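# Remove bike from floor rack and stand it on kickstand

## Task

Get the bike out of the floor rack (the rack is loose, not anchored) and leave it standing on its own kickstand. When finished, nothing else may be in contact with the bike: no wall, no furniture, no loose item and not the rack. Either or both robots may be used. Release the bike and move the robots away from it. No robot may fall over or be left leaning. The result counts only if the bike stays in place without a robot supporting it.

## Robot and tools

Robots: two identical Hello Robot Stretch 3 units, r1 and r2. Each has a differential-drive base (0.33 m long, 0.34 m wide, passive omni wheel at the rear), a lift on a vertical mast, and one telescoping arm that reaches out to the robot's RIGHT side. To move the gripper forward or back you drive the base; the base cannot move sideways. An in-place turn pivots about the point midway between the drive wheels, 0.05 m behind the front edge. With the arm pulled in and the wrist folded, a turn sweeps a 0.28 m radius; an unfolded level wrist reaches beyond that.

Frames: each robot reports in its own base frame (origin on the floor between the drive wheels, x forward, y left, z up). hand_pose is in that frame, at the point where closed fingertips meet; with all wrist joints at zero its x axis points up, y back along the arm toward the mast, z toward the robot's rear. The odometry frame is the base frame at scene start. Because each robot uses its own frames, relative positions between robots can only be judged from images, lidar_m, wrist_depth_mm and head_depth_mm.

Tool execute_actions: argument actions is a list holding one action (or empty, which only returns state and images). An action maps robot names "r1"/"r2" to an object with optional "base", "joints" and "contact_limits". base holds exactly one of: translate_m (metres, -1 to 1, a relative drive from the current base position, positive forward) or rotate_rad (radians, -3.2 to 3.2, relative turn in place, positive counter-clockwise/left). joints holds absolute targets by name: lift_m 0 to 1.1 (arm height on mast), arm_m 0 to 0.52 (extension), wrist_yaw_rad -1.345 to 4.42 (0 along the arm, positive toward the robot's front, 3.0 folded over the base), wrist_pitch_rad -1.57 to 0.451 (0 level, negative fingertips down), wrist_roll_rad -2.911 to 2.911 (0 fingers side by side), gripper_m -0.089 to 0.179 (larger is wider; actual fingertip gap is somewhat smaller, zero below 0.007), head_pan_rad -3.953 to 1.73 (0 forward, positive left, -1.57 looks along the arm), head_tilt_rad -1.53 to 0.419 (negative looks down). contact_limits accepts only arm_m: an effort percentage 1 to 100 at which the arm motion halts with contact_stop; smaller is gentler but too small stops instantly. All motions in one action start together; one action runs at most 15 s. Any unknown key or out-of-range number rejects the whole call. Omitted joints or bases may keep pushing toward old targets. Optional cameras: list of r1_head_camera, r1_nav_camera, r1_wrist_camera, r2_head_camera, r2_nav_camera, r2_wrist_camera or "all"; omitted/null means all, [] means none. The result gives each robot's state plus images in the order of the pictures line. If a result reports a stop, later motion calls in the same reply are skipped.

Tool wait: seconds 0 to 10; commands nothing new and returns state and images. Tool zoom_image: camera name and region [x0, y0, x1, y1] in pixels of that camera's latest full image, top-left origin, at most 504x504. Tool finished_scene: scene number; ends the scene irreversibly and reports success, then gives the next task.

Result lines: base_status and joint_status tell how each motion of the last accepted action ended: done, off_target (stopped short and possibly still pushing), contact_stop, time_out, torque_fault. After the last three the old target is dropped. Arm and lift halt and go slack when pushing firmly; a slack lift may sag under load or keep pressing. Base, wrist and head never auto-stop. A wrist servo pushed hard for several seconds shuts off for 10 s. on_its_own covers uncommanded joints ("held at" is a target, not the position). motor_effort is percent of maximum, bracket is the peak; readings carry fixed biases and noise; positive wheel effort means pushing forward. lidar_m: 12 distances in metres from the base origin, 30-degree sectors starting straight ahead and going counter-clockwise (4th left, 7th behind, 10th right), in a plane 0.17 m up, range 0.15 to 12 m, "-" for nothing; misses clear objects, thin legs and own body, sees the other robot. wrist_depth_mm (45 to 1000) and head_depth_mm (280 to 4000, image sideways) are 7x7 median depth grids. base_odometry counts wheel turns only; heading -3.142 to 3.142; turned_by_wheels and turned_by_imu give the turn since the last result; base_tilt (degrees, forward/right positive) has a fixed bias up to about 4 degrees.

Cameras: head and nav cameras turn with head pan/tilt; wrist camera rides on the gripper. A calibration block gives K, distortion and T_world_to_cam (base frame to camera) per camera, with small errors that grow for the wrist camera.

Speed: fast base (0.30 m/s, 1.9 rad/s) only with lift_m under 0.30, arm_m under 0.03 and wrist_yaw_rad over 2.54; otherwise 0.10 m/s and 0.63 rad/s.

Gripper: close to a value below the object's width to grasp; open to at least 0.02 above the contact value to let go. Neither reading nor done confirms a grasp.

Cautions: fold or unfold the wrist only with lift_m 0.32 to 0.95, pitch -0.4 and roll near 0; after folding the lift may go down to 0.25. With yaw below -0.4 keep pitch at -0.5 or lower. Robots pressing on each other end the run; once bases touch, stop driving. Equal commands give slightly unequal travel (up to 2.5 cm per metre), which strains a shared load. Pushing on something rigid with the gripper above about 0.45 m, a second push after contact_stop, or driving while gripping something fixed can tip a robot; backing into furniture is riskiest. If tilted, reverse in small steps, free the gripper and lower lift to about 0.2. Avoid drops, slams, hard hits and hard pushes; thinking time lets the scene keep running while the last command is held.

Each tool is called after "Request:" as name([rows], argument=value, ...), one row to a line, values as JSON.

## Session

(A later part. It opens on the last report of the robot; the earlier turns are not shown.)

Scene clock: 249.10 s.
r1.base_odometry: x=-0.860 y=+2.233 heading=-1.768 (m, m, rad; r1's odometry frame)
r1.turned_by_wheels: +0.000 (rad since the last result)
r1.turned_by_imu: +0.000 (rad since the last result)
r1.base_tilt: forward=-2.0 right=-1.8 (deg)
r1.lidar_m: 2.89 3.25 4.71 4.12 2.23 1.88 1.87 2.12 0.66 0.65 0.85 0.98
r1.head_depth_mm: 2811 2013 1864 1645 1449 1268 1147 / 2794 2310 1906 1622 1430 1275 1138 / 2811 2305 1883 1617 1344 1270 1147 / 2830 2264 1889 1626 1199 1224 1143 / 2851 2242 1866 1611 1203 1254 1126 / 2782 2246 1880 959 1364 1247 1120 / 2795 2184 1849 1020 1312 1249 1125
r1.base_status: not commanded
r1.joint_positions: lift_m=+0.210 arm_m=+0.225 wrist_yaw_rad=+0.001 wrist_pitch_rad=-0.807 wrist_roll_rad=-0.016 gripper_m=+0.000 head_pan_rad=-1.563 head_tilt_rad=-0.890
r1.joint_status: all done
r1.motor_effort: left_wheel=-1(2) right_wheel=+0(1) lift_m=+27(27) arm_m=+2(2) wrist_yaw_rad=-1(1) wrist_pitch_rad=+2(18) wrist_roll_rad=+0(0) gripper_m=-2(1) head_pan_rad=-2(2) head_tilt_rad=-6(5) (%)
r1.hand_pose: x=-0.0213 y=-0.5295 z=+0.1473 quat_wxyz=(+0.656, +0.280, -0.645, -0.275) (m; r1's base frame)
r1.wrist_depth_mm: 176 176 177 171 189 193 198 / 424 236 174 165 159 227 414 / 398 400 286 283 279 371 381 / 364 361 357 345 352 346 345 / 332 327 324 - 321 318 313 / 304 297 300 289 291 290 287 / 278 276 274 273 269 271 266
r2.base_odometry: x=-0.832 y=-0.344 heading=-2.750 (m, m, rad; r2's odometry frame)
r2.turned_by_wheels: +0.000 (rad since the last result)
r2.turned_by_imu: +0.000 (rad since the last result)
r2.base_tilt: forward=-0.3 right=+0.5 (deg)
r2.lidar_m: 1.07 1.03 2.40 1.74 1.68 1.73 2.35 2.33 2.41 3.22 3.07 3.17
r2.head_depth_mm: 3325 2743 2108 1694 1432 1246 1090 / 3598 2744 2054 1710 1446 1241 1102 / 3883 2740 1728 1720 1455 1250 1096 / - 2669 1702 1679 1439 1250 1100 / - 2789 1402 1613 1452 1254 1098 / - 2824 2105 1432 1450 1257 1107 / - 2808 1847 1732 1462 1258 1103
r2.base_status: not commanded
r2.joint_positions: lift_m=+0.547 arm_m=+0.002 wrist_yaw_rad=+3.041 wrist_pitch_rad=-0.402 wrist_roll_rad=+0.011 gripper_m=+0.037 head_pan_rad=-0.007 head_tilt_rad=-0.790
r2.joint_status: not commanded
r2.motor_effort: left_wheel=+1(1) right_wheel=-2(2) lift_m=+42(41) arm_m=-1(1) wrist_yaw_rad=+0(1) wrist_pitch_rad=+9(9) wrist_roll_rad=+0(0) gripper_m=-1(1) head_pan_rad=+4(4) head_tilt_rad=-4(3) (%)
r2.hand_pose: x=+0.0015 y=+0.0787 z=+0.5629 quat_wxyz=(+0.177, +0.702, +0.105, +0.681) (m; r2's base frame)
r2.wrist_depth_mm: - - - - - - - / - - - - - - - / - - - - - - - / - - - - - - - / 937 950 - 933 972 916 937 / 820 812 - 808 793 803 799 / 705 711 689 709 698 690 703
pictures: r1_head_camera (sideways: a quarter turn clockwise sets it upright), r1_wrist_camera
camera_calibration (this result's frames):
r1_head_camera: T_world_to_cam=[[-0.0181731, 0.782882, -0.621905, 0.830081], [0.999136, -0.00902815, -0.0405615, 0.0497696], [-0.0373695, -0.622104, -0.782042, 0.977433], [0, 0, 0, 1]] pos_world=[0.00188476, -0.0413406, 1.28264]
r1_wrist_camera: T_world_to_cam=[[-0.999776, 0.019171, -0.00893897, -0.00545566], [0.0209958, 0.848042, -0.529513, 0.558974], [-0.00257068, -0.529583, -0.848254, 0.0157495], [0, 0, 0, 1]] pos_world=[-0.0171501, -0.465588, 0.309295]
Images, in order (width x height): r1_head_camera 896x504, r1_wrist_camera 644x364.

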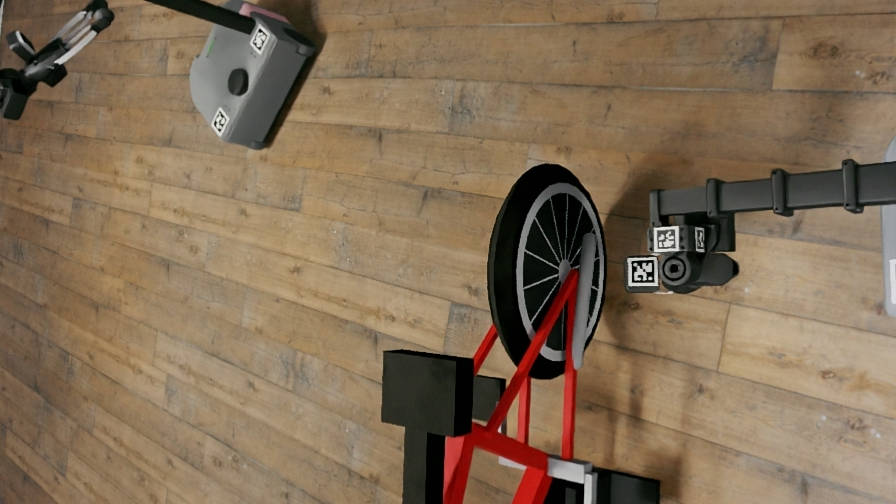

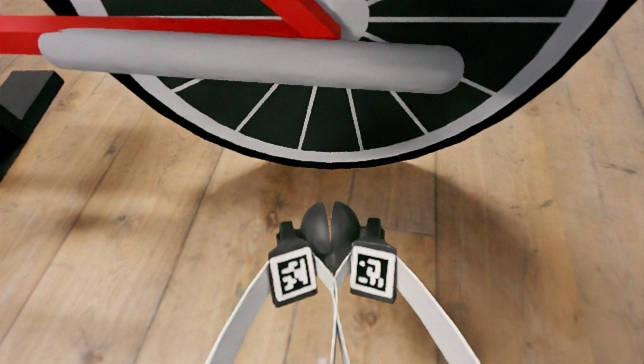

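Request:
execute_actions([
  {"r1":{"joints":{"lift_m":0.27,"wrist_pitch_rad":-0.42}}},
], cameras=[])

Request:
execute_actions([
  {"r1":{"joints":{"arm_m":0.25}}},
], cameras=[])

Request:
execute_actions([
  {"r1":{"joints":{"lift_m":0.225}}},
], cameras=[])

Request:
execute_actions([
  {"r1":{"joints":{"lift_m":0.225,"wrist_pitch_rad":-0.7,"arm_m":0.265}}},
], cameras=["r1_head_camera","r1_wrist_camera"])

Scene clock: 266.93 s.
r1.base_odometry: x=-0.860 y=+2.233 heading=-1.768 (m, m, rad; r1's odometry frame)
r1.turned_by_wheels: +0.000 (rad since the last result)
r1.turned_by_imu: +0.001 (rad since the last result)
r1.base_tilt: forward=-1.9 right=-1.8 (deg)
r1.lidar_m: 2.88 3.26 4.71 4.09 2.23 1.88 1.88 2.12 0.66 0.64 0.85 0.98
r1.head_depth_mm: 2798 2021 1882 1632 1439 1273 1140 / 2822 2296 1904 1642 1421 1266 1144 / 2856 2280 1897 1618 1363 1265 1153 / 2867 2257 1876 1620 1191 1218 1129 / 2819 2254 1867 1618 1203 1253 1126 / 2798 2229 1859 962 1353 1254 1120 / 2761 2238 1852 1021 1312 1245 1126
r1.base_status: not commanded
r1.joint_positions: lift_m=+0.270 arm_m=+0.225 wrist_yaw_rad=+0.002 wrist_pitch_rad=-0.443 wrist_roll_rad=-0.016 gripper_m=+0.000 head_pan_rad=-1.563 head_tilt_rad=-0.890
r1.joint_status: all done
r1.motor_effort: left_wheel=-1(1) right_wheel=+0(1) lift_m=+43(47) arm_m=+3(3) wrist_yaw_rad=-1(2) wrist_pitch_rad=+9(10) wrist_roll_rad=+0(0) gripper_m=-2(1) head_pan_rad=-3(3) head_tilt_rad=-5(5) (%)
r1.hand_pose: x=-0.0212 y=-0.5908 z=+0.2767 quat_wxyz=(+0.696, +0.157, -0.684, -0.154) (m; r1's base frame)
r1.wrist_depth_mm: - - 173 164 164 968 - / - 233 179 176 173 178 - / 820 189 197 197 193 191 719 / 330 236 214 221 219 216 581 / 552 265 255 - 251 246 506 / 430 256 240 226 281 301 435 / 407 405 390 368 374 389 385
r2.base_odometry: x=-0.832 y=-0.344 heading=-2.750 (m, m, rad; r2's odometry frame)
r2.turned_by_wheels: +0.000 (rad since the last result)
r2.turned_by_imu: +0.001 (rad since the last result)
r2.base_tilt: forward=-0.4 right=+0.4 (deg)
r2.lidar_m: 1.07 1.03 2.40 1.74 1.69 1.74 2.35 2.33 2.40 3.21 3.07 3.17
r2.head_depth_mm: 3266 2705 2092 1703 1440 1247 1093 / 3649 2788 2043 1708 1436 1243 1096 / 3876 2734 1728 1727 1435 1247 1098 / - 2672 1735 1675 1448 1249 1101 / - 2757 1419 1604 1450 1253 1105 / - 2796 2123 1442 1453 1257 1103 / - 2786 1846 1748 1471 1255 1105
r2.base_status: not commanded
r2.joint_positions: lift_m=+0.547 arm_m=+0.002 wrist_yaw_rad=+3.041 wrist_pitch_rad=-0.402 wrist_roll_rad=+0.011 gripper_m=+0.037 head_pan_rad=-0.007 head_tilt_rad=-0.790
r2.joint_status: not commanded
r2.motor_effort: left_wheel=+1(1) right_wheel=-1(2) lift_m=+41(42) arm_m=-1(0) wrist_yaw_rad=+0(0) wrist_pitch_rad=+9(9) wrist_roll_rad=+0(0) gripper_m=+0(1) head_pan_rad=+4(4) head_tilt_rad=-4(4) (%)
r2.hand_pose: x=+0.0015 y=+0.0787 z=+0.5629 quat_wxyz=(+0.177, +0.702, +0.105, +0.681) (m; r2's base frame)
r2.wrist_depth_mm: - - - - - - - / - - - - - - - / - - - - - - - / - - - - - - - / 986 966 - 952 963 953 937 / 826 818 - 799 815 808 818 / 714 706 700 697 696 695 692
pictures: none
No camera images: the call's "cameras" was empty. Leave "cameras" out to get every camera's image.

Scene clock: 268.07 s.
r1.base_odometry: x=-0.860 y=+2.233 heading=-1.768 (m, m, rad; r1's odometry frame)
r1.turned_by_wheels: +0.000 (rad since the last result)
r1.turned_by_imu: +0.000 (rad since the last result)
r1.base_tilt: forward=-2.1 right=-1.9 (deg)
r1.lidar_m: 2.88 3.24 4.69 4.06 2.23 1.88 1.87 2.12 0.66 0.65 0.85 0.98
r1.head_depth_mm: 2810 2007 1877 1639 1424 1273 1144 / 2817 2284 1882 1624 1429 1269 1140 / 2842 2286 1913 1636 1342 1270 1150 / 2842 2248 1881 1613 1156 1240 1140 / 2808 2260 1868 1599 1206 1256 1139 / 2780 2228 1861 958 1362 1248 1118 / 2792 2220 1855 1020 1304 1250 1119
r1.base_status: not commanded
r1.joint_positions: lift_m=+0.270 arm_m=+0.250 wrist_yaw_rad=+0.002 wrist_pitch_rad=-0.443 wrist_roll_rad=-0.016 gripper_m=+0.000 head_pan_rad=-1.563 head_tilt_rad=-0.890
r1.joint_status: all done
r1.motor_effort: left_wheel=-1(1) right_wheel=+0(0) lift_m=+43(43) arm_m=+3(2) wrist_yaw_rad=-1(1) wrist_pitch_rad=+10(9) wrist_roll_rad=+0(0) gripper_m=-1(2) head_pan_rad=-3(2) head_tilt_rad=-6(5) (%)
r1.hand_pose: x=-0.0212 y=-0.6158 z=+0.2767 quat_wxyz=(+0.696, +0.157, -0.684, -0.154) (m; r1's base frame)
r1.wrist_depth_mm: - - 153 144 144 931 - / - 179 156 151 149 152 970 / 149 176 170 168 166 164 185 / 338 167 191 190 187 184 192 / 538 233 196 - 213 211 479 / 431 232 232 217 252 248 434 / 409 402 318 210 202 370 381
r2.base_odometry: x=-0.832 y=-0.344 heading=-2.750 (m, m, rad; r2's odometry frame)
r2.turned_by_wheels: +0.000 (rad since the last result)
r2.turned_by_imu: +0.000 (rad since the last result)
r2.base_tilt: forward=-0.4 right=+0.5 (deg)
r2.lidar_m: 1.07 1.03 2.40 1.74 1.69 1.73 2.35 2.32 2.41 3.22 3.07 3.18
r2.head_depth_mm: 3320 2771 2123 1709 1434 1249 1090 / 3577 2778 2040 1701 1440 1247 1099 / 3857 2782 1735 1723 1450 1249 1104 / - 2670 1737 1693 1452 1247 1098 / - 2809 1413 1593 1453 1257 1100 / - 2805 2141 1447 1453 1255 1102 / - 2788 1812 1731 1456 1258 1111
r2.base_status: not commanded
r2.joint_positions: lift_m=+0.547 arm_m=+0.002 wrist_yaw_rad=+3.041 wrist_pitch_rad=-0.402 wrist_roll_rad=+0.011 gripper_m=+0.037 head_pan_rad=-0.007 head_tilt_rad=-0.790
r2.joint_status: not commanded
r2.motor_effort: left_wheel=+0(1) right_wheel=-1(2) lift_m=+41(41) arm_m=+0(0) wrist_yaw_rad=+0(0) wrist_pitch_rad=+9(9) wrist_roll_rad=+0(0) gripper_m=+0(1) head_pan_rad=+3(4) head_tilt_rad=-3(4) (%)
r2.hand_pose: x=+0.0015 y=+0.0787 z=+0.5629 quat_wxyz=(+0.177, +0.702, +0.105, +0.681) (m; r2's base frame)
r2.wrist_depth_mm: - - - - - - - / - - - - - - - / - - - - - - - / - - - - - - - / 986 953 - 967 966 938 935 / 810 798 - 800 799 803 798 / 709 709 683 699 705 693 698
pictures: none
No camera images: the call's "cameras" was empty. Leave "cameras" out to get every camera's image.

Scene clock: 269.30 s.
r1.base_odometry: x=-0.860 y=+2.233 heading=-1.768 (m, m, rad; r1's odometry frame)
r1.turned_by_wheels: +0.000 (rad since the last result)
r1.turned_by_imu: +0.000 (rad since the last result)
r1.base_tilt: forward=-2.0 right=-1.9 (deg)
r1.lidar_m: 2.88 3.26 4.71 4.09 2.23 1.88 1.88 2.12 0.66 0.65 0.85 0.98
r1.head_depth_mm: 2818 2036 1866 1651 1431 1267 1143 / 2772 2303 1894 1636 1431 1260 1140 / 2839 2265 1896 1623 1342 1263 1157 / 2867 2246 1877 1603 1193 1228 1138 / 2824 2246 1870 1604 1206 1242 1130 / 2759 2213 1877 958 1358 1253 1120 / 2765 2229 1845 1024 1318 1248 1124
r1.base_status: not commanded
r1.joint_positions: lift_m=+0.225 arm_m=+0.250 wrist_yaw_rad=+0.000 wrist_pitch_rad=-0.438 wrist_roll_rad=-0.016 gripper_m=+0.000 head_pan_rad=-1.563 head_tilt_rad=-0.890
r1.joint_status: all done
r1.motor_effort: left_wheel=-1(1) right_wheel=+0(1) lift_m=+26(38) arm_m=+2(2) wrist_yaw_rad=+0(2) wrist_pitch_rad=+7(9) wrist_roll_rad=+0(0) gripper_m=-1(2) head_pan_rad=-3(3) head_tilt_rad=-5(6) (%)
r1.hand_pose: x=-0.0215 y=-0.6164 z=+0.2335 quat_wxyz=(+0.696, +0.155, -0.684, -0.153) (m; r1's base frame)
r1.wrist_depth_mm: - 142 138 136 135 133 137 / 133 151 152 150 148 146 148 / 312 147 168 167 165 163 163 / 299 194 167 188 186 183 186 / 502 211 209 - 213 211 429 / 401 196 189 178 175 248 389 / 365 362 348 313 304 347 341
r2.base_odometry: x=-0.832 y=-0.344 heading=-2.750 (m, m, rad; r2's odometry frame)
r2.turned_by_wheels: +0.000 (rad since the last result)
r2.turned_by_imu: +0.000 (rad since the last result)
r2.base_tilt: forward=-0.3 right=+0.5 (deg)
r2.lidar_m: 1.07 1.02 2.40 1.74 1.68 1.73 2.35 2.33 2.40 3.20 3.05 3.19
r2.head_depth_mm: 3337 2745 2119 1718 1442 1246 1090 / 3564 2761 2031 1709 1440 1240 1095 / 3890 2749 1733 1723 1446 1239 1099 / - 2661 1727 1670 1445 1246 1099 / - 2793 1414 1577 1461 1251 1101 / - 2784 2159 1446 1456 1254 1109 / - 2794 2002 1723 1460 1250 1103
r2.base_status: not commanded
r2.joint_positions: lift_m=+0.547 arm_m=+0.002 wrist_yaw_rad=+3.041 wrist_pitch_rad=-0.402 wrist_roll_rad=+0.011 gripper_m=+0.037 head_pan_rad=-0.007 head_tilt_rad=-0.790
r2.joint_status: not commanded
r2.motor_effort: left_wheel=+1(0) right_wheel=-2(1) lift_m=+41(42) arm_m=-1(0) wrist_yaw_rad=+0(1) wrist_pitch_rad=+9(9) wrist_roll_rad=+0(0) gripper_m=-1(1) head_pan_rad=+4(4) head_tilt_rad=-4(4) (%)
r2.hand_pose: x=+0.0015 y=+0.0787 z=+0.5629 quat_wxyz=(+0.177, +0.702, +0.105, +0.681) (m; r2's base frame)
r2.wrist_depth_mm: - - - - - - - / - - - - - - - / - - - - - - - / - - - - - - - / 968 955 - 940 959 910 923 / 810 819 - 822 795 792 796 / 706 704 695 699 698 704 707
pictures: none
No camera images: the call's "cameras" was empty. Leave "cameras" out to get every camera's image.

Scene clock: 270.93 s.
r1.base_odometry: x=-0.860 y=+2.233 heading=-1.768 (m, m, rad; r1's odometry frame)
r1.turned_by_wheels: +0.000 (rad since the last result)
r1.turned_by_imu: -0.006 (rad since the last result)
r1.base_tilt: forward=-2.0 right=-1.9 (deg)
r1.lidar_m: 2.88 3.25 4.70 4.15 2.24 1.88 1.88 2.11 0.67 0.65 0.86 0.97
r1.head_depth_mm: 2699 2259 1879 1654 1435 1268 1140 / 2709 2308 1892 1646 1436 1276 1142 / 2839 2296 1892 1626 1374 1269 1148 / 2815 2243 1878 1622 1219 1228 1141 / 2824 2261 1871 1610 1209 1254 1119 / 2788 2235 1865 966 1364 1244 1122 / 2752 2238 1847 1036 1333 1250 1123
r1.base_status: not commanded
r1.joint_positions: lift_m=+0.226 arm_m=+0.264 wrist_yaw_rad=+0.003 wrist_pitch_rad=-0.519 wrist_roll_rad=-0.016 gripper_m=+0.000 head_pan_rad=-1.563 head_tilt_rad=-0.890
r1.joint_status: wrist_pitch_rad off_target (ended at -0.519, target -0.700); the others done
r1.on_its_own: wrist_pitch_rad is at rest, and its effort (-72) is outside its rest range (-20 to +32)
r1.motor_effort: left_wheel=+0(6) right_wheel=-1(7) lift_m=+16(25) arm_m=+6(5) wrist_yaw_rad=-2(9) wrist_pitch_rad=-72(73) wrist_roll_rad=+0(0) gripper_m=+0(2) head_pan_rad=-3(3) head_tilt_rad=-6(5) (%)
r1.hand_pose: x=-0.0210 y=-0.6198 z=+0.2165 quat_wxyz=(+0.689, +0.184, -0.677, -0.179) (m; r1's base frame)
r1.wrist_depth_mm: 139 135 133 132 131 130 130 / 127 147 148 146 145 144 143 / 176 142 167 164 164 161 160 / 511 193 164 188 186 183 187 / 199 198 191 - 215 215 403 / 386 373 180 286 168 253 372 / 348 349 342 323 324 334 329
r2.base_odometry: x=-0.832 y=-0.344 heading=-2.750 (m, m, rad; r2's odometry frame)
r2.turned_by_wheels: +0.000 (rad since the last result)
r2.turned_by_imu: +0.000 (rad since the last result)
r2.base_tilt: forward=-0.4 right=+0.4 (deg)
r2.lidar_m: 1.07 1.02 2.40 1.74 1.68 1.73 2.35 2.32 2.41 3.22 3.07 3.16
r2.head_depth_mm: 3310 2692 2108 1707 1438 1239 1098 / 3568 2758 2059 1713 1432 1240 1099 / - 2768 1718 1724 1447 1252 1100 / - 2641 1697 1689 1460 1257 1098 / - 2765 1452 1597 1446 1255 1100 / - 2802 2112 1418 1472 1256 1108 / - 2774 2012 1738 1459 1266 1110
r2.base_status: not commanded
r2.joint_positions: lift_m=+0.547 arm_m=+0.002 wrist_yaw_rad=+3.041 wrist_pitch_rad=-0.402 wrist_roll_rad=+0.011 gripper_m=+0.037 head_pan_rad=-0.007 head_tilt_rad=-0.790
r2.joint_status: not commanded
r2.motor_effort: left_wheel=+0(0) right_wheel=-1(2) lift_m=+41(41) arm_m=-1(1) wrist_yaw_rad=+0(0) wrist_pitch_rad=+9(9) wrist_roll_rad=+0(0) gripper_m=-1(0) head_pan_rad=+4(4) head_tilt_rad=-4(4) (%)
r2.hand_pose: x=+0.0015 y=+0.0787 z=+0.5629 quat_wxyz=(+0.177, +0.702, +0.105, +0.681) (m; r2's base frame)
r2.wrist_depth_mm: - - - - - - - / - - - - - - - / - - - - - - - / - - - - - - - / 959 979 - 962 978 946 944 / 797 794 - 804 802 799 797 / 713 702 698 704 700 705 691
pictures: r1_head_camera (sideways: a quarter turn clockwise sets it upright), r1_wrist_camera
camera_calibration (this result's frames):
r1_head_camera: T_world_to_cam=[[-0.0181625, 0.782882, -0.621905, 0.830081], [0.999136, -0.00904175, -0.0405615, 0.0497696], [-0.037378, -0.622104, -0.782042, 0.977433], [0, 0, 0, 1]] pos_world=[0.0018842, -0.0413405, 1.28264]
r1_wrist_camera: T_world_to_cam=[[-0.999792, 0.0144092, -0.0144121, -0.00451472], [0.020342, 0.662595, -0.748702, 0.60462], [-0.00123884, -0.748839, -0.662751, -0.149379], [0, 0, 0, 1]] pos_world=[-0.016998, -0.512414, 0.353614]
Images, in order (width x height): r1_head_camera 896x504, r1_wrist_camera 644x364.

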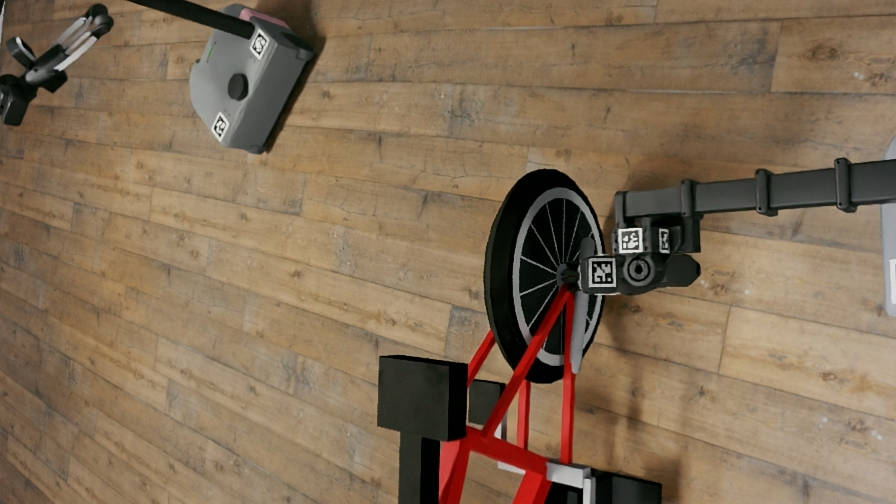

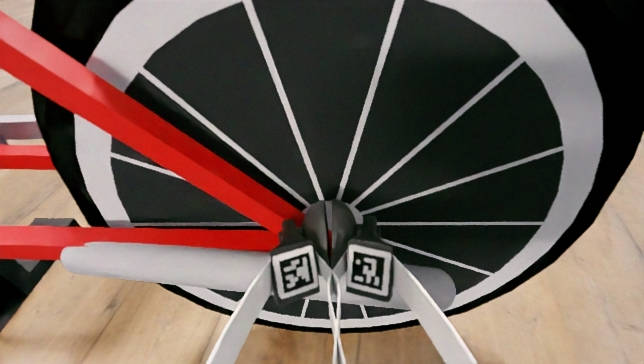

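Request:
execute_actions([
  {"r1":{"joints":{"lift_m":0.25,"wrist_pitch_rad":-0.42,"arm_m":0.245}}},
], cameras=[])

Request:
execute_actions([
  {"r1":{"base":{"translate_m":-0.04}}},
], cameras=[])

Request:
execute_actions([
  {"r1":{"joints":{"lift_m":0.22,"wrist_pitch_rad":-0.7,"arm_m":0.26}}},
], cameras=["r1_head_camera","r1_wrist_camera"])

Scene clock: 279.07 s.
r1.base_odometry: x=-0.860 y=+2.233 heading=-1.768 (m, m, rad; r1's odometry frame)
r1.turned_by_wheels: +0.000 (rad since the last result)
r1.turned_by_imu: +0.001 (rad since the last result)
r1.base_tilt: forward=-1.9 right=-1.8 (deg)
r1.lidar_m: 2.88 3.24 4.70 4.16 2.24 1.88 1.87 2.11 0.67 0.65 0.86 0.97
r1.head_depth_mm: 2622 2264 1872 1631 1437 1270 1139 / 2673 2306 1900 1631 1422 1267 1142 / 2829 2295 1891 1632 1379 1270 1158 / 2814 2285 1888 1611 1213 1217 1141 / 2807 2239 1863 1620 1209 1262 1127 / 2778 2223 1864 956 1350 1247 1117 / 2754 2226 1867 1030 1327 1250 1118
r1.base_status: not commanded
r1.joint_positions: lift_m=+0.250 arm_m=+0.245 wrist_yaw_rad=+0.000 wrist_pitch_rad=-0.444 wrist_roll_rad=-0.016 gripper_m=+0.000 head_pan_rad=-1.563 head_tilt_rad=-0.890
r1.joint_status: all done
r1.motor_effort: left_wheel=+0(2) right_wheel=+1(3) lift_m=+43(45) arm_m=-3(5) wrist_yaw_rad=+2(4) wrist_pitch_rad=+9(19) wrist_roll_rad=+0(0) gripper_m=-2(3) head_pan_rad=-3(1) head_tilt_rad=-5(5) (%)
r1.hand_pose: x=-0.0215 y=-0.6114 z=+0.2566 quat_wxyz=(+0.696, +0.157, -0.684, -0.155) (m; r1's base frame)
r1.wrist_depth_mm: - 161 148 146 145 150 - / - 167 163 160 159 159 883 / 337 174 180 179 177 175 203 / 326 207 194 201 200 197 544 / 522 231 227 - 226 224 479 / 398 218 211 198 255 264 416 / 391 387 363 324 318 370 363
r2.base_odometry: x=-0.832 y=-0.344 heading=-2.750 (m, m, rad; r2's odometry frame)
r2.turned_by_wheels: +0.000 (rad since the last result)
r2.turned_by_imu: +0.001 (rad since the last result)
r2.base_tilt: forward=-0.3 right=+0.4 (deg)
r2.lidar_m: 1.07 1.02 2.41 1.74 1.69 1.73 2.36 2.32 2.41 3.23 3.05 3.18
r2.head_depth_mm: 3283 2689 2119 1715 1448 1249 1096 / 3587 2736 2057 1709 1440 1246 1099 / 3948 2777 1716 1715 1445 1240 1101 / - 2623 1692 1695 1453 1245 1105 / - 2770 1452 1599 1452 1248 1099 / - 2788 2139 1433 1450 1253 1108 / - 2775 1825 1752 1449 1261 1111
r2.base_status: not commanded
r2.joint_positions: lift_m=+0.547 arm_m=+0.002 wrist_yaw_rad=+3.041 wrist_pitch_rad=-0.402 wrist_roll_rad=+0.011 gripper_m=+0.037 head_pan_rad=-0.007 head_tilt_rad=-0.790
r2.joint_status: not commanded
r2.motor_effort: left_wheel=+1(1) right_wheel=-2(2) lift_m=+42(41) arm_m=-1(0) wrist_yaw_rad=+1(1) wrist_pitch_rad=+9(9) wrist_roll_rad=+0(0) gripper_m=-1(1) head_pan_rad=+4(4) head_tilt_rad=-4(4) (%)
r2.hand_pose: x=+0.0015 y=+0.0787 z=+0.5629 quat_wxyz=(+0.177, +0.702, +0.105, +0.681) (m; r2's base frame)
r2.wrist_depth_mm: - - - - - - - / - - - - - - - / - - - - - - - / - - - - - - - / 971 944 - 931 985 961 933 / 797 802 - 807 797 806 792 / 708 704 689 707 708 693 699
pictures: none
No camera images: the call's "cameras" was empty. Leave "cameras" out to get every camera's image.

Scene clock: 280.60 s.
r1.base_odometry: x=-0.852 y=+2.272 heading=-1.768 (m, m, rad; r1's odometry frame)
r1.turned_by_wheels: +0.000 (rad since the last result)
r1.turned_by_imu: +0.000 (rad since the last result)
r1.base_tilt: forward=-2.0 right=-1.9 (deg)
r1.lidar_m: 2.92 3.28 4.71 4.05 2.20 1.84 1.84 2.07 1.69 0.65 0.68 0.98
r1.head_depth_mm: 2797 2119 1885 1653 1432 1269 1145 / 2661 2073 1871 1636 1433 1272 1146 / 2881 2274 1896 1629 1399 1270 1148 / 2805 2293 1878 1627 1201 1220 1135 / 2809 2244 1872 1613 1207 1258 1123 / 2835 2254 1862 1157 1325 1250 1123 / 2822 2232 1857 1014 1350 1252 1121
r1.base_status: done
r1.joint_positions: lift_m=+0.250 arm_m=+0.245 wrist_yaw_rad=+0.000 wrist_pitch_rad=-0.444 wrist_roll_rad=-0.016 gripper_m=+0.000 head_pan_rad=-1.563 head_tilt_rad=-0.890
r1.joint_status: not commanded
r1.motor_effort: left_wheel=+0(7) right_wheel=+0(5) lift_m=+43(43) arm_m=-2(2) wrist_yaw_rad=+0(1) wrist_pitch_rad=+9(9) wrist_roll_rad=+0(1) gripper_m=-2(3) head_pan_rad=-3(3) head_tilt_rad=-5(6) (%)
r1.hand_pose: x=-0.0215 y=-0.6114 z=+0.2566 quat_wxyz=(+0.696, +0.157, -0.684, -0.155) (m; r1's base frame)
r1.wrist_depth_mm: 169 150 146 144 149 978 - / 169 163 160 159 158 175 943 / 174 181 178 177 175 182 717 / 207 193 202 199 197 201 571 / 462 234 217 - 224 231 485 / 224 215 206 196 260 408 412 / 387 380 326 317 355 366 365
r2.base_odometry: x=-0.832 y=-0.344 heading=-2.750 (m, m, rad; r2's odometry frame)
r2.turned_by_wheels: +0.000 (rad since the last result)
r2.turned_by_imu: +0.000 (rad since the last result)
r2.base_tilt: forward=-0.4 right=+0.4 (deg)
r2.lidar_m: 1.07 1.02 2.40 1.74 1.69 1.73 2.35 2.33 2.41 3.21 3.07 3.17
r2.head_depth_mm: 3267 2721 2113 1718 1434 1243 1097 / 3574 2735 2048 1722 1447 1239 1105 / 3841 2761 1717 1701 1449 1244 1091 / - 2684 1694 1684 1449 1252 1096 / - 2744 1451 1590 1453 1256 1099 / - 2787 2148 1426 1459 1250 1107 / - 2824 2075 1734 1453 1261 1109
r2.base_status: not commanded
r2.joint_positions: lift_m=+0.547 arm_m=+0.002 wrist_yaw_rad=+3.041 wrist_pitch_rad=-0.402 wrist_roll_rad=+0.011 gripper_m=+0.037 head_pan_rad=-0.007 head_tilt_rad=-0.790
r2.joint_status: not commanded
r2.motor_effort: left_wheel=+0(0) right_wheel=-2(2) lift_m=+42(41) arm_m=-1(0) wrist_yaw_rad=+0(1) wrist_pitch_rad=+9(9) wrist_roll_rad=+0(0) gripper_m=+0(1) head_pan_rad=+4(4) head_tilt_rad=-4(4) (%)
r2.hand_pose: x=+0.0015 y=+0.0787 z=+0.5629 quat_wxyz=(+0.177, +0.702, +0.105, +0.681) (m; r2's base frame)
r2.wrist_depth_mm: - - - - - - - / - - - - - - - / - - - - - - - / - - - - - - - / 935 952 - 947 969 938 937 / 829 810 - 807 798 812 804 / 722 713 686 701 704 693 695
pictures: none
No camera images: the call's "cameras" was empty. Leave "cameras" out to get every camera's image.

Scene clock: 282.20 s.
r1.base_odometry: x=-0.852 y=+2.272 heading=-1.768 (m, m, rad; r1's odometry frame)
r1.turned_by_wheels: +0.000 (rad since the last result)
r1.turned_by_imu: -0.005 (rad since the last result)
r1.base_tilt: forward=-1.9 right=-1.9 (deg)
r1.lidar_m: 2.92 3.28 4.72 4.12 2.20 1.84 1.84 2.06 1.68 0.65 0.68 0.96
r1.head_depth_mm: 2888 2241 1894 1648 1437 1273 1143 / 2702 2045 1863 1648 1425 1268 1150 / 2858 2307 1911 1639 1403 1279 1153 / 2853 2259 1892 1620 1204 1232 1140 / 2844 2249 1897 1598 1203 1265 1129 / 2791 2267 1871 1140 1337 1244 1123 / 2750 2210 1863 977 1356 1247 1117
r1.base_status: not commanded
r1.joint_positions: lift_m=+0.249 arm_m=+0.259 wrist_yaw_rad=+0.004 wrist_pitch_rad=-0.616 wrist_roll_rad=-0.016 gripper_m=+0.000 head_pan_rad=-1.563 head_tilt_rad=-0.890
r1.joint_status: lift_m contact_stop (moved +0.000 of -0.030); wrist_pitch_rad off_target (ended at -0.616, target -0.700); the others done
r1.on_its_own: lift_m is slack since a contact_stop, until your next command for it (your +0.220 is given up); wrist_pitch_rad is at rest, and its effort (-33) is outside its rest range (-20 to +32)
r1.motor_effort: left_wheel=+1(5) right_wheel=-1(2) lift_m=+29(40) arm_m=+5(8) wrist_yaw_rad=-3(3) wrist_pitch_rad=-33(47) wrist_roll_rad=+0(0) gripper_m=-3(4) head_pan_rad=-3(3) head_tilt_rad=-6(5) (%)
r1.hand_pose: x=-0.0208 y=-0.5996 z=+0.2204 quat_wxyz=(+0.680, +0.218, -0.668, -0.212) (m; r1's base frame)
r1.wrist_depth_mm: 143 142 142 141 139 143 824 / 158 162 161 159 158 158 663 / 158 175 184 182 181 184 543 / 214 215 203 213 212 220 465 / 208 199 193 - 257 407 413 / 387 376 340 360 364 366 363 / 350 347 341 338 336 333 329
r2.base_odometry: x=-0.832 y=-0.344 heading=-2.750 (m, m, rad; r2's odometry frame)
r2.turned_by_wheels: +0.000 (rad since the last result)
r2.turned_by_imu: +0.000 (rad since the last result)
r2.base_tilt: forward=-0.3 right=+0.4 (deg)
r2.lidar_m: 1.07 1.03 2.41 1.75 1.69 1.73 2.36 2.32 2.40 3.21 3.08 3.18
r2.head_depth_mm: 3326 2732 2111 1717 1444 1249 1099 / 3568 2767 2044 1722 1439 1246 1094 / 3888 2740 1709 1721 1446 1247 1097 / - 2635 1689 1688 1443 1246 1093 / - 2758 1451 1589 1448 1249 1103 / - 2823 2143 1419 1454 1255 1105 / - 2833 2087 1731 1463 1259 1106
r2.base_status: not commanded
r2.joint_positions: lift_m=+0.547 arm_m=+0.002 wrist_yaw_rad=+3.041 wrist_pitch_rad=-0.402 wrist_roll_rad=+0.011 gripper_m=+0.037 head_pan_rad=-0.007 head_tilt_rad=-0.790
r2.joint_status: not commanded
r2.motor_effort: left_wheel=+0(1) right_wheel=-2(2) lift_m=+42(41) arm_m=+0(1) wrist_yaw_rad=+0(0) wrist_pitch_rad=+9(9) wrist_roll_rad=+0(0) gripper_m=+0(1) head_pan_rad=+4(4) head_tilt_rad=-4(4) (%)
r2.hand_pose: x=+0.0015 y=+0.0787 z=+0.5629 quat_wxyz=(+0.177, +0.702, +0.105, +0.681) (m; r2's base frame)
r2.wrist_depth_mm: - - - - - - - / - - - - - - - / - - - - - - - / - - - - - - - / 959 972 - 986 970 954 931 / 811 837 - 803 802 800 810 / 699 698 695 712 703 709 693
pictures: r1_head_camera (sideways: a quarter turn clockwise sets it upright), r1_wrist_camera
camera_calibration (this result's frames):
r1_head_camera: T_world_to_cam=[[-0.018135, 0.782889, -0.621897, 0.830071], [0.999136, -0.00907646, -0.0405617, 0.0497698], [-0.0373999, -0.622095, -0.782048, 0.977441], [0, 0, 0, 1]] pos_world=[0.00188275, -0.0413402, 1.28264]
r1_wrist_camera: T_world_to_cam=[[-0.99982, 0.0143594, -0.0123993, -0.00503658], [0.0189592, 0.732243, -0.68078, 0.620918], [-0.000696306, -0.680892, -0.732383, -0.0755806], [0, 0, 0, 1]] pos_world=[-0.0168604, -0.506053, 0.367292]
Images, in order (width x height): r1_head_camera 896x504, r1_wrist_camera 644x364.

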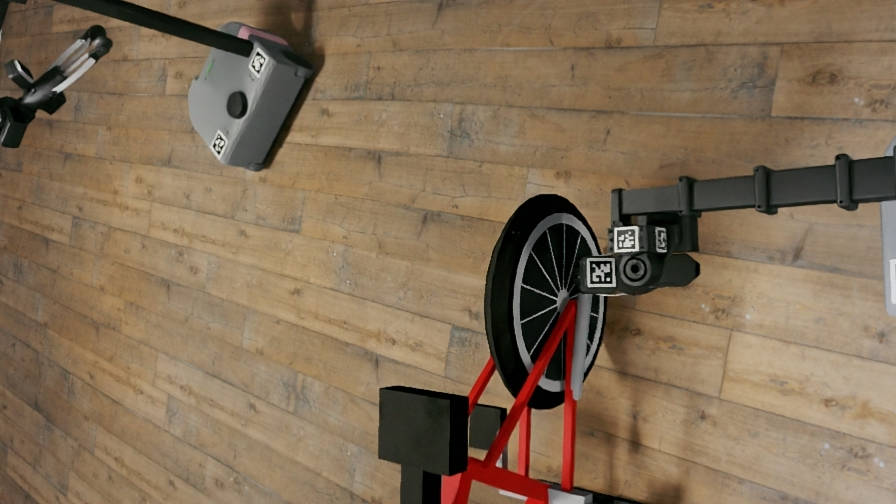

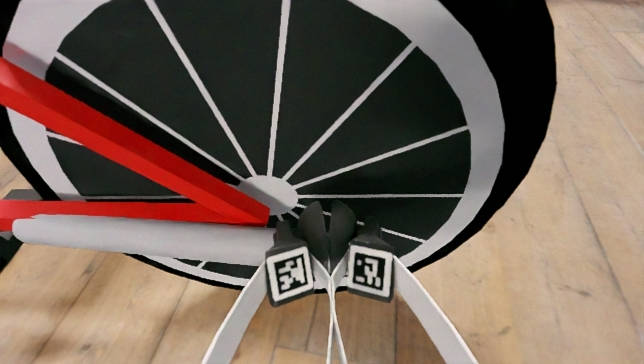

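Request:
execute_actions([
  {"r1":{"joints":{"lift_m":0.235,"wrist_pitch_rad":-0.85,"arm_m":0.265}}},
], cameras=["r1_head_camera","r1_wrist_camera"])

Scene clock: 287.70 s.
r1.base_odometry: x=-0.852 y=+2.272 heading=-1.768 (m, m, rad; r1's odometry frame)
r1.turned_by_wheels: +0.000 (rad since the last result)
r1.turned_by_imu: +0.001 (rad since the last result)
r1.base_tilt: forward=-2.0 right=-1.9 (deg)
r1.lidar_m: 2.92 3.29 4.71 4.13 2.20 1.84 1.84 2.06 1.68 0.57 0.68 0.96
r1.head_depth_mm: 2917 2244 1869 1654 1429 1269 1143 / 2722 1989 1860 1625 1427 1268 1138 / 2875 2287 1887 1631 1401 1266 1162 / 2824 2255 1882 1621 1201 1238 1136 / 2796 2256 1883 1616 1193 1252 1129 / 2844 2238 1872 1269 1327 1252 1124 / 2791 2237 1856 972 1327 1240 1121
r1.base_status: not commanded
r1.joint_positions: lift_m=+0.262 arm_m=+0.265 wrist_yaw_rad=+0.008 wrist_pitch_rad=-0.759 wrist_roll_rad=-0.016 gripper_m=+0.000 head_pan_rad=-1.563 head_tilt_rad=-0.890
r1.joint_status: lift_m contact_stop (moved +0.012 of -0.014); wrist_pitch_rad off_target (ended at -0.759, target -0.850); the others done
r1.on_its_own: lift_m is slack since a contact_stop, until your next command for it (your +0.235 is given up); wrist_pitch_rad is at rest, and its effort (-36) is outside its rest range (-20 to +32)
r1.motor_effort: left_wheel=+3(3) right_wheel=-6(6) lift_m=+32(33) arm_m=+2(8) wrist_yaw_rad=-7(6) wrist_pitch_rad=-36(53) wrist_roll_rad=+0(0) gripper_m=-4(5) head_pan_rad=-2(2) head_tilt_rad=-6(6) (%)
r1.hand_pose: x=-0.0203 y=-0.5790 z=+0.2067 quat_wxyz=(+0.663, +0.267, -0.650, -0.258) (m; r1's base frame)
r1.wrist_depth_mm: 146 145 144 144 142 141 596 / 144 164 168 167 166 165 517 / 206 173 193 200 197 198 477 / 204 204 205 251 247 415 421 / 398 386 191 - 369 382 383 / 366 361 361 341 351 348 343 / 335 332 331 327 326 322 320
r2.base_odometry: x=-0.832 y=-0.344 heading=-2.750 (m, m, rad; r2's odometry frame)
r2.turned_by_wheels: +0.000 (rad since the last result)
r2.turned_by_imu: +0.001 (rad since the last result)
r2.base_tilt: forward=-0.3 right=+0.5 (deg)
r2.lidar_m: 1.08 1.03 2.40 1.75 1.69 1.73 2.36 2.33 2.41 3.21 3.07 3.18
r2.head_depth_mm: 3330 2729 2132 1696 1432 1242 1096 / 3512 2790 2063 1714 1441 1240 1097 / 3967 2765 1741 1724 1438 1241 1095 / - 2657 1723 1683 1447 1246 1099 / - 2759 1416 1599 1459 1252 1101 / - 2826 2138 1431 1458 1257 1112 / - 2797 2064 1735 1455 1254 1100
r2.base_status: not commanded
r2.joint_positions: lift_m=+0.547 arm_m=+0.002 wrist_yaw_rad=+3.041 wrist_pitch_rad=-0.402 wrist_roll_rad=+0.011 gripper_m=+0.037 head_pan_rad=-0.007 head_tilt_rad=-0.790
r2.joint_status: not commanded
r2.motor_effort: left_wheel=+1(1) right_wheel=-2(2) lift_m=+41(42) arm_m=+0(1) wrist_yaw_rad=+0(1) wrist_pitch_rad=+9(9) wrist_roll_rad=+0(1) gripper_m=+0(1) head_pan_rad=+3(4) head_tilt_rad=-4(4) (%)
r2.hand_pose: x=+0.0015 y=+0.0787 z=+0.5629 quat_wxyz=(+0.177, +0.702, +0.105, +0.681) (m; r2's base frame)
r2.wrist_depth_mm: - - - - - - - / - - - - - - - / - - - - - - - / - - - - - - - / 970 950 - 959 972 956 937 / 817 813 - 809 802 796 794 / 710 696 684 711 700 697 692
pictures: r1_head_camera (sideways: a quarter turn clockwise sets it upright), r1_wrist_camera
camera_calibration (this result's frames):
r1_head_camera: T_world_to_cam=[[-0.0181351, 0.782889, -0.621897, 0.830071], [0.999136, -0.00907634, -0.0405617, 0.0497698], [-0.0373999, -0.622095, -0.782048, 0.977441], [0, 0, 0, 1]] pos_world=[0.00188275, -0.0413402, 1.28264]
r1_wrist_camera: T_world_to_cam=[[-0.999878, 0.0122595, -0.00967935, -0.00675723], [0.0155898, 0.821764, -0.569614, 0.625358], [0.000970966, -0.569696, -0.821855, 0.0113514], [0, 0, 0, 1]] pos_world=[-0.0165166, -0.507347, 0.365477]
Images, in order (width x height): r1_head_camera 896x504, r1_wrist_camera 644x364.

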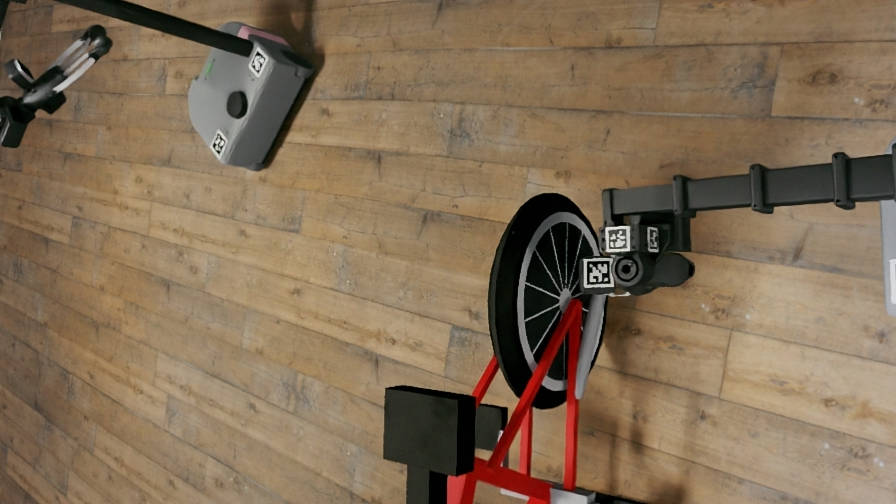

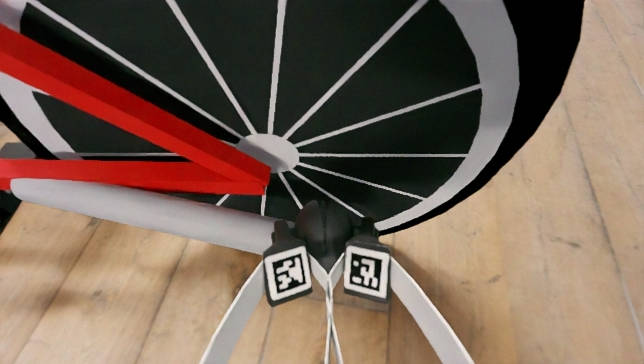

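Request:
execute_actions([
  {"r1":{"joints":{"lift_m":0.24,"wrist_pitch_rad":-1.0,"arm_m":0.275}}},
], cameras=["r1_head_camera","r1_wrist_camera"])

Scene clock: 293.50 s.
r1.base_odometry: x=-0.852 y=+2.272 heading=-1.768 (m, m, rad; r1's odometry frame)
r1.turned_by_wheels: +0.000 (rad since the last result)
r1.turned_by_imu: +0.001 (rad since the last result)
r1.base_tilt: forward=-1.9 right=-1.9 (deg)
r1.lidar_m: 2.92 3.28 4.72 4.09 2.19 1.84 1.84 2.05 1.68 0.55 0.68 0.96
r1.head_depth_mm: 2960 2247 1878 1648 1438 1279 1141 / 2700 2037 1870 1633 1432 1263 1136 / 2844 2258 1909 1633 1398 1273 1150 / 2825 2276 1883 1624 1169 1240 1137 / 2762 2277 1869 1614 1190 1254 1129 / 2810 2258 1868 1270 1334 1261 1119 / 2732 2229 1854 980 1331 1248 1124
r1.base_status: not commanded
r1.joint_positions: lift_m=+0.269 arm_m=+0.275 wrist_yaw_rad=+0.018 wrist_pitch_rad=-0.926 wrist_roll_rad=-0.015 gripper_m=+0.000 head_pan_rad=-1.563 head_tilt_rad=-0.890
r1.joint_status: lift_m contact_stop (moved +0.008 of -0.022); wrist_pitch_rad off_target (ended at -0.926, target -1.000); the others done
r1.on_its_own: lift_m is slack since a contact_stop, until your next command for it (your +0.240 is given up); wrist_yaw_rad is at rest, and its effort (-16) is outside its rest range (-12 to +12); wrist_pitch_rad is at rest, and its effort (-29) is outside its rest range (-20 to +32)
r1.motor_effort: left_wheel=+9(9) right_wheel=-14(14) lift_m=+29(29) arm_m=+3(7) wrist_yaw_rad=-16(17) wrist_pitch_rad=-29(36) wrist_roll_rad=+0(0) gripper_m=-5(6) head_pan_rad=-3(2) head_tilt_rad=-5(5) (%)
r1.hand_pose: x=-0.0192 y=-0.5542 z=+0.1888 quat_wxyz=(+0.640, +0.324, -0.625, -0.308) (m; r1's base frame)
r1.wrist_depth_mm: 135 152 161 160 158 156 470 / 197 190 180 192 190 189 444 / 192 193 200 244 242 399 408 / 393 192 297 334 376 379 377 / 373 366 355 189 352 350 353 / 346 342 342 332 335 332 328 / 322 320 319 319 315 312 311
r2.base_odometry: x=-0.832 y=-0.344 heading=-2.750 (m, m, rad; r2's odometry frame)
r2.turned_by_wheels: +0.000 (rad since the last result)
r2.turned_by_imu: +0.001 (rad since the last result)
r2.base_tilt: forward=-0.3 right=+0.4 (deg)
r2.lidar_m: 1.08 1.03 2.39 1.74 1.69 1.73 2.36 2.33 2.41 3.22 3.06 3.17
r2.head_depth_mm: 3279 2747 2104 1722 1433 1247 1095 / 3569 2758 2029 1707 1437 1247 1094 / 3953 2734 1736 1727 1446 1251 1102 / - 2658 1724 1687 1445 1255 1095 / - 2788 1416 1605 1462 1260 1105 / - 2777 2165 1437 1455 1253 1108 / - 2797 2047 1744 1452 1254 1105
r2.base_status: not commanded
r2.joint_positions: lift_m=+0.547 arm_m=+0.002 wrist_yaw_rad=+3.041 wrist_pitch_rad=-0.402 wrist_roll_rad=+0.011 gripper_m=+0.037 head_pan_rad=-0.007 head_tilt_rad=-0.790
r2.joint_status: not commanded
r2.motor_effort: left_wheel=+1(0) right_wheel=-2(2) lift_m=+42(42) arm_m=+0(1) wrist_yaw_rad=+0(1) wrist_pitch_rad=+9(9) wrist_roll_rad=+1(0) gripper_m=-1(1) head_pan_rad=+4(3) head_tilt_rad=-4(4) (%)
r2.hand_pose: x=+0.0015 y=+0.0787 z=+0.5629 quat_wxyz=(+0.177, +0.702, +0.105, +0.681) (m; r2's base frame)
r2.wrist_depth_mm: - - - - - - - / - - - - - - - / - - - - - - - / - - - - - - - / 967 948 - 968 973 949 923 / 817 824 - 805 791 787 813 / 702 712 702 700 694 705 677
pictures: r1_head_camera (sideways: a quarter turn clockwise sets it upright), r1_wrist_camera
camera_calibration (this result's frames):
r1_head_camera: T_world_to_cam=[[-0.0181348, 0.782889, -0.621897, 0.830071], [0.999136, -0.0090767, -0.0405617, 0.0497698], [-0.0374001, -0.622095, -0.782048, 0.977441], [0, 0, 0, 1]] pos_world=[0.00188274, -0.0413402, 1.28264]
r1_wrist_camera: T_world_to_cam=[[-0.999965, 0.00463912, -0.00697284, -0.0108967], [0.00716092, 0.905356, -0.424592, 0.613504], [0.00434317, -0.424627, -0.905358, 0.106991], [0, 0, 0, 1]] pos_world=[-0.0157542, -0.509958, 0.357278]
Images, in order (width x height): r1_head_camera 896x504, r1_wrist_camera 644x364.

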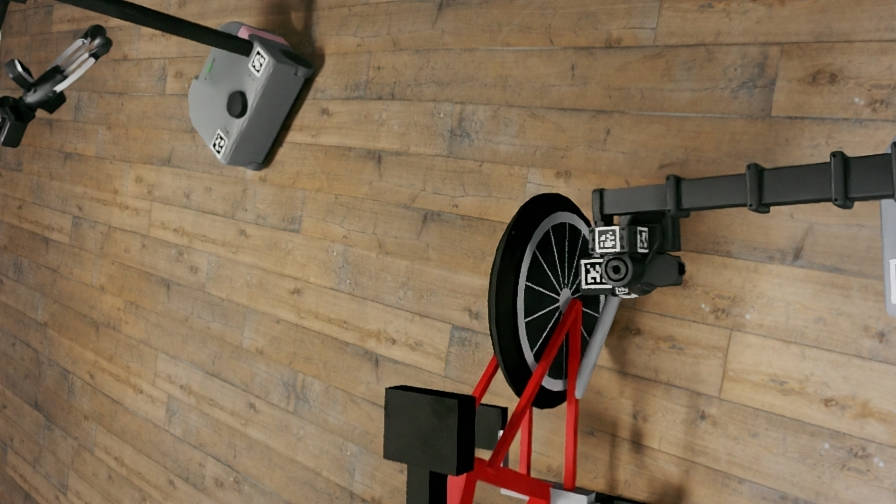

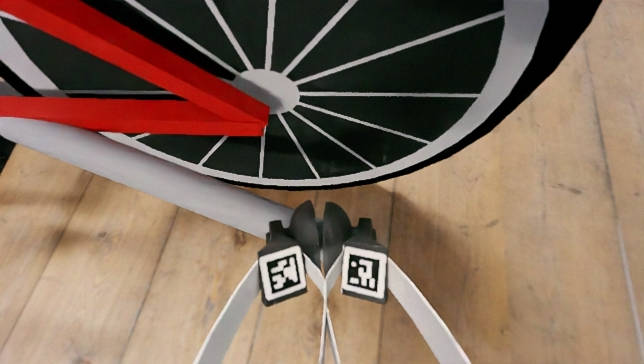

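Request:
execute_actions([
  {"r1":{"base":{"translate_m":0.04},"joints":{"lift_m":0.23,"wrist_pitch_rad":-1.05}}},
], cameras=["r1_head_camera","r1_wrist_camera"])

Scene clock: 301.23 s.
r1.base_odometry: x=-0.860 y=+2.233 heading=-1.768 (m, m, rad; r1's odometry frame)
r1.turned_by_wheels: +0.000 (rad since the last result)
r1.turned_by_imu: +0.001 (rad since the last result)
r1.base_tilt: forward=-2.0 right=-1.8 (deg)
r1.lidar_m: 2.88 3.24 4.70 4.19 2.25 1.88 1.88 2.11 0.67 0.65 0.85 0.97
r1.head_depth_mm: 2719 2178 1858 1651 1426 1272 1145 / 2662 2220 1895 1634 1416 1271 1145 / 2844 2288 1919 1636 1369 1265 1149 / 2819 2254 1888 1623 1209 1229 1139 / 2806 2214 1879 1619 1221 1250 1124 / 2782 2229 1856 962 1355 1255 1125 / 2778 2215 1859 1028 1327 1245 1111
r1.base_status: done
r1.joint_positions: lift_m=+0.230 arm_m=+0.275 wrist_yaw_rad=+0.003 wrist_pitch_rad=-1.053 wrist_roll_rad=-0.015 gripper_m=+0.000 head_pan_rad=-1.563 head_tilt_rad=-0.890
r1.joint_status: all done
r1.motor_effort: left_wheel=+0(7) right_wheel=-1(5) lift_m=+27(30) arm_m=+2(3) wrist_yaw_rad=-2(2) wrist_pitch_rad=+1(2) wrist_roll_rad=+0(0) gripper_m=-3(1) head_pan_rad=-2(2) head_tilt_rad=-5(6) (%)
r1.hand_pose: x=-0.0213 y=-0.5256 z=+0.1345 quat_wxyz=(+0.617, +0.359, -0.606, -0.352) (m; r1's base frame)
r1.wrist_depth_mm: 362 139 133 130 126 196 360 / 359 341 252 247 246 337 338 / 335 336 330 325 330 329 325 / 316 316 316 312 311 313 311 / 308 302 301 - 298 297 294 / 291 287 289 280 285 285 281 / 276 276 276 273 273 273 271
r2.base_odometry: x=-0.832 y=-0.344 heading=-2.750 (m, m, rad; r2's odometry frame)
r2.turned_by_wheels: +0.000 (rad since the last result)
r2.turned_by_imu: +0.001 (rad since the last result)
r2.base_tilt: forward=-0.3 right=+0.4 (deg)
r2.lidar_m: 1.07 1.02 2.40 1.75 1.69 1.73 2.36 2.32 2.41 3.21 3.06 3.17
r2.head_depth_mm: 3322 2752 2120 1713 1436 1241 1097 / 3604 2731 2029 1708 1449 1249 1100 / 3867 2769 1720 1720 1446 1255 1102 / - 2670 1693 1670 1444 1255 1101 / - 2757 1448 1600 1462 1259 1100 / - 2786 2120 1432 1458 1265 1096 / - 2802 2021 1746 1457 1262 1101
r2.base_status: not commanded
r2.joint_positions: lift_m=+0.547 arm_m=+0.002 wrist_yaw_rad=+3.041 wrist_pitch_rad=-0.402 wrist_roll_rad=+0.011 gripper_m=+0.037 head_pan_rad=-0.007 head_tilt_rad=-0.790
r2.joint_status: not commanded
r2.motor_effort: left_wheel=+0(0) right_wheel=-2(1) lift_m=+42(42) arm_m=+0(1) wrist_yaw_rad=+0(0) wrist_pitch_rad=+9(9) wrist_roll_rad=+0(0) gripper_m=-1(0) head_pan_rad=+4(4) head_tilt_rad=-3(4) (%)
r2.hand_pose: x=+0.0015 y=+0.0787 z=+0.5629 quat_wxyz=(+0.177, +0.702, +0.105, +0.681) (m; r2's base frame)
r2.wrist_depth_mm: - - - - - - - / - - - - - - - / - - - - - - - / - - - - - - - / 967 958 - 940 939 955 942 / 818 810 - 803 802 796 797 / 702 712 698 700 705 690 702
pictures: r1_head_camera (sideways: a quarter turn clockwise sets it upright), r1_wrist_camera
camera_calibration (this result's frames):
r1_head_camera: T_world_to_cam=[[-0.0181352, 0.783006, -0.62175, 0.829879], [0.999136, -0.00906969, -0.0405648, 0.0497739], [-0.0374016, -0.621948, -0.782165, 0.977593], [0, 0, 0, 1]] pos_world=[0.00188269, -0.0413365, 1.28264]
r1_wrist_camera: T_world_to_cam=[[-0.999784, 0.0203867, -0.00407266, -0.00562627], [0.0206521, 0.951448, -0.307116, 0.573291], [-0.00238615, -0.307134, -0.951663, 0.137755], [0, 0, 0, 1]] pos_world=[-0.017136, -0.503032, 0.307141]
Images, in order (width x height): r1_head_camera 896x504, r1_wrist_camera 644x364.

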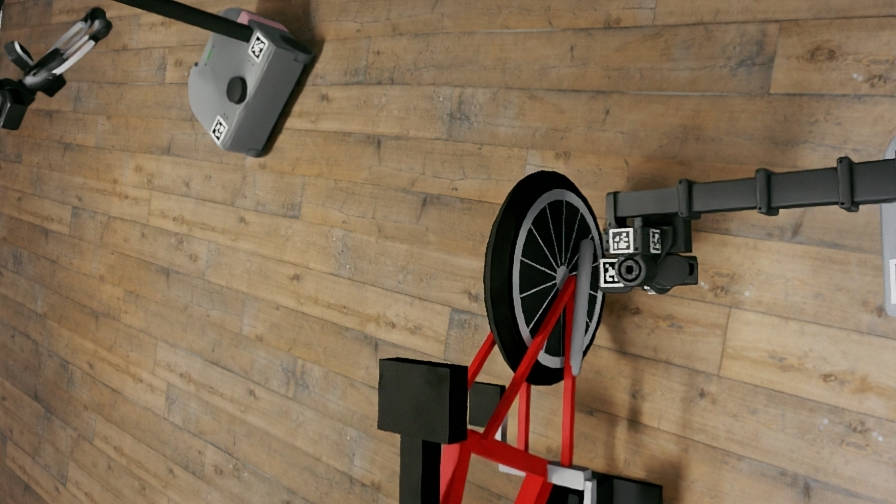

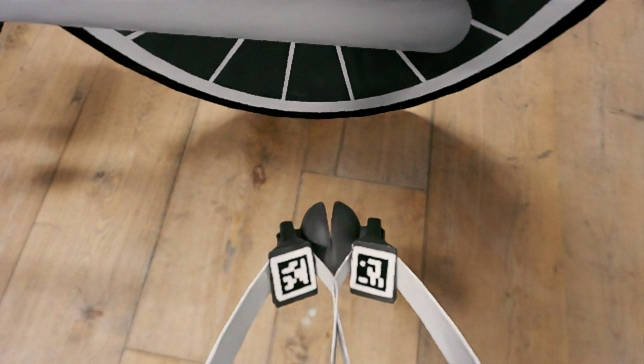

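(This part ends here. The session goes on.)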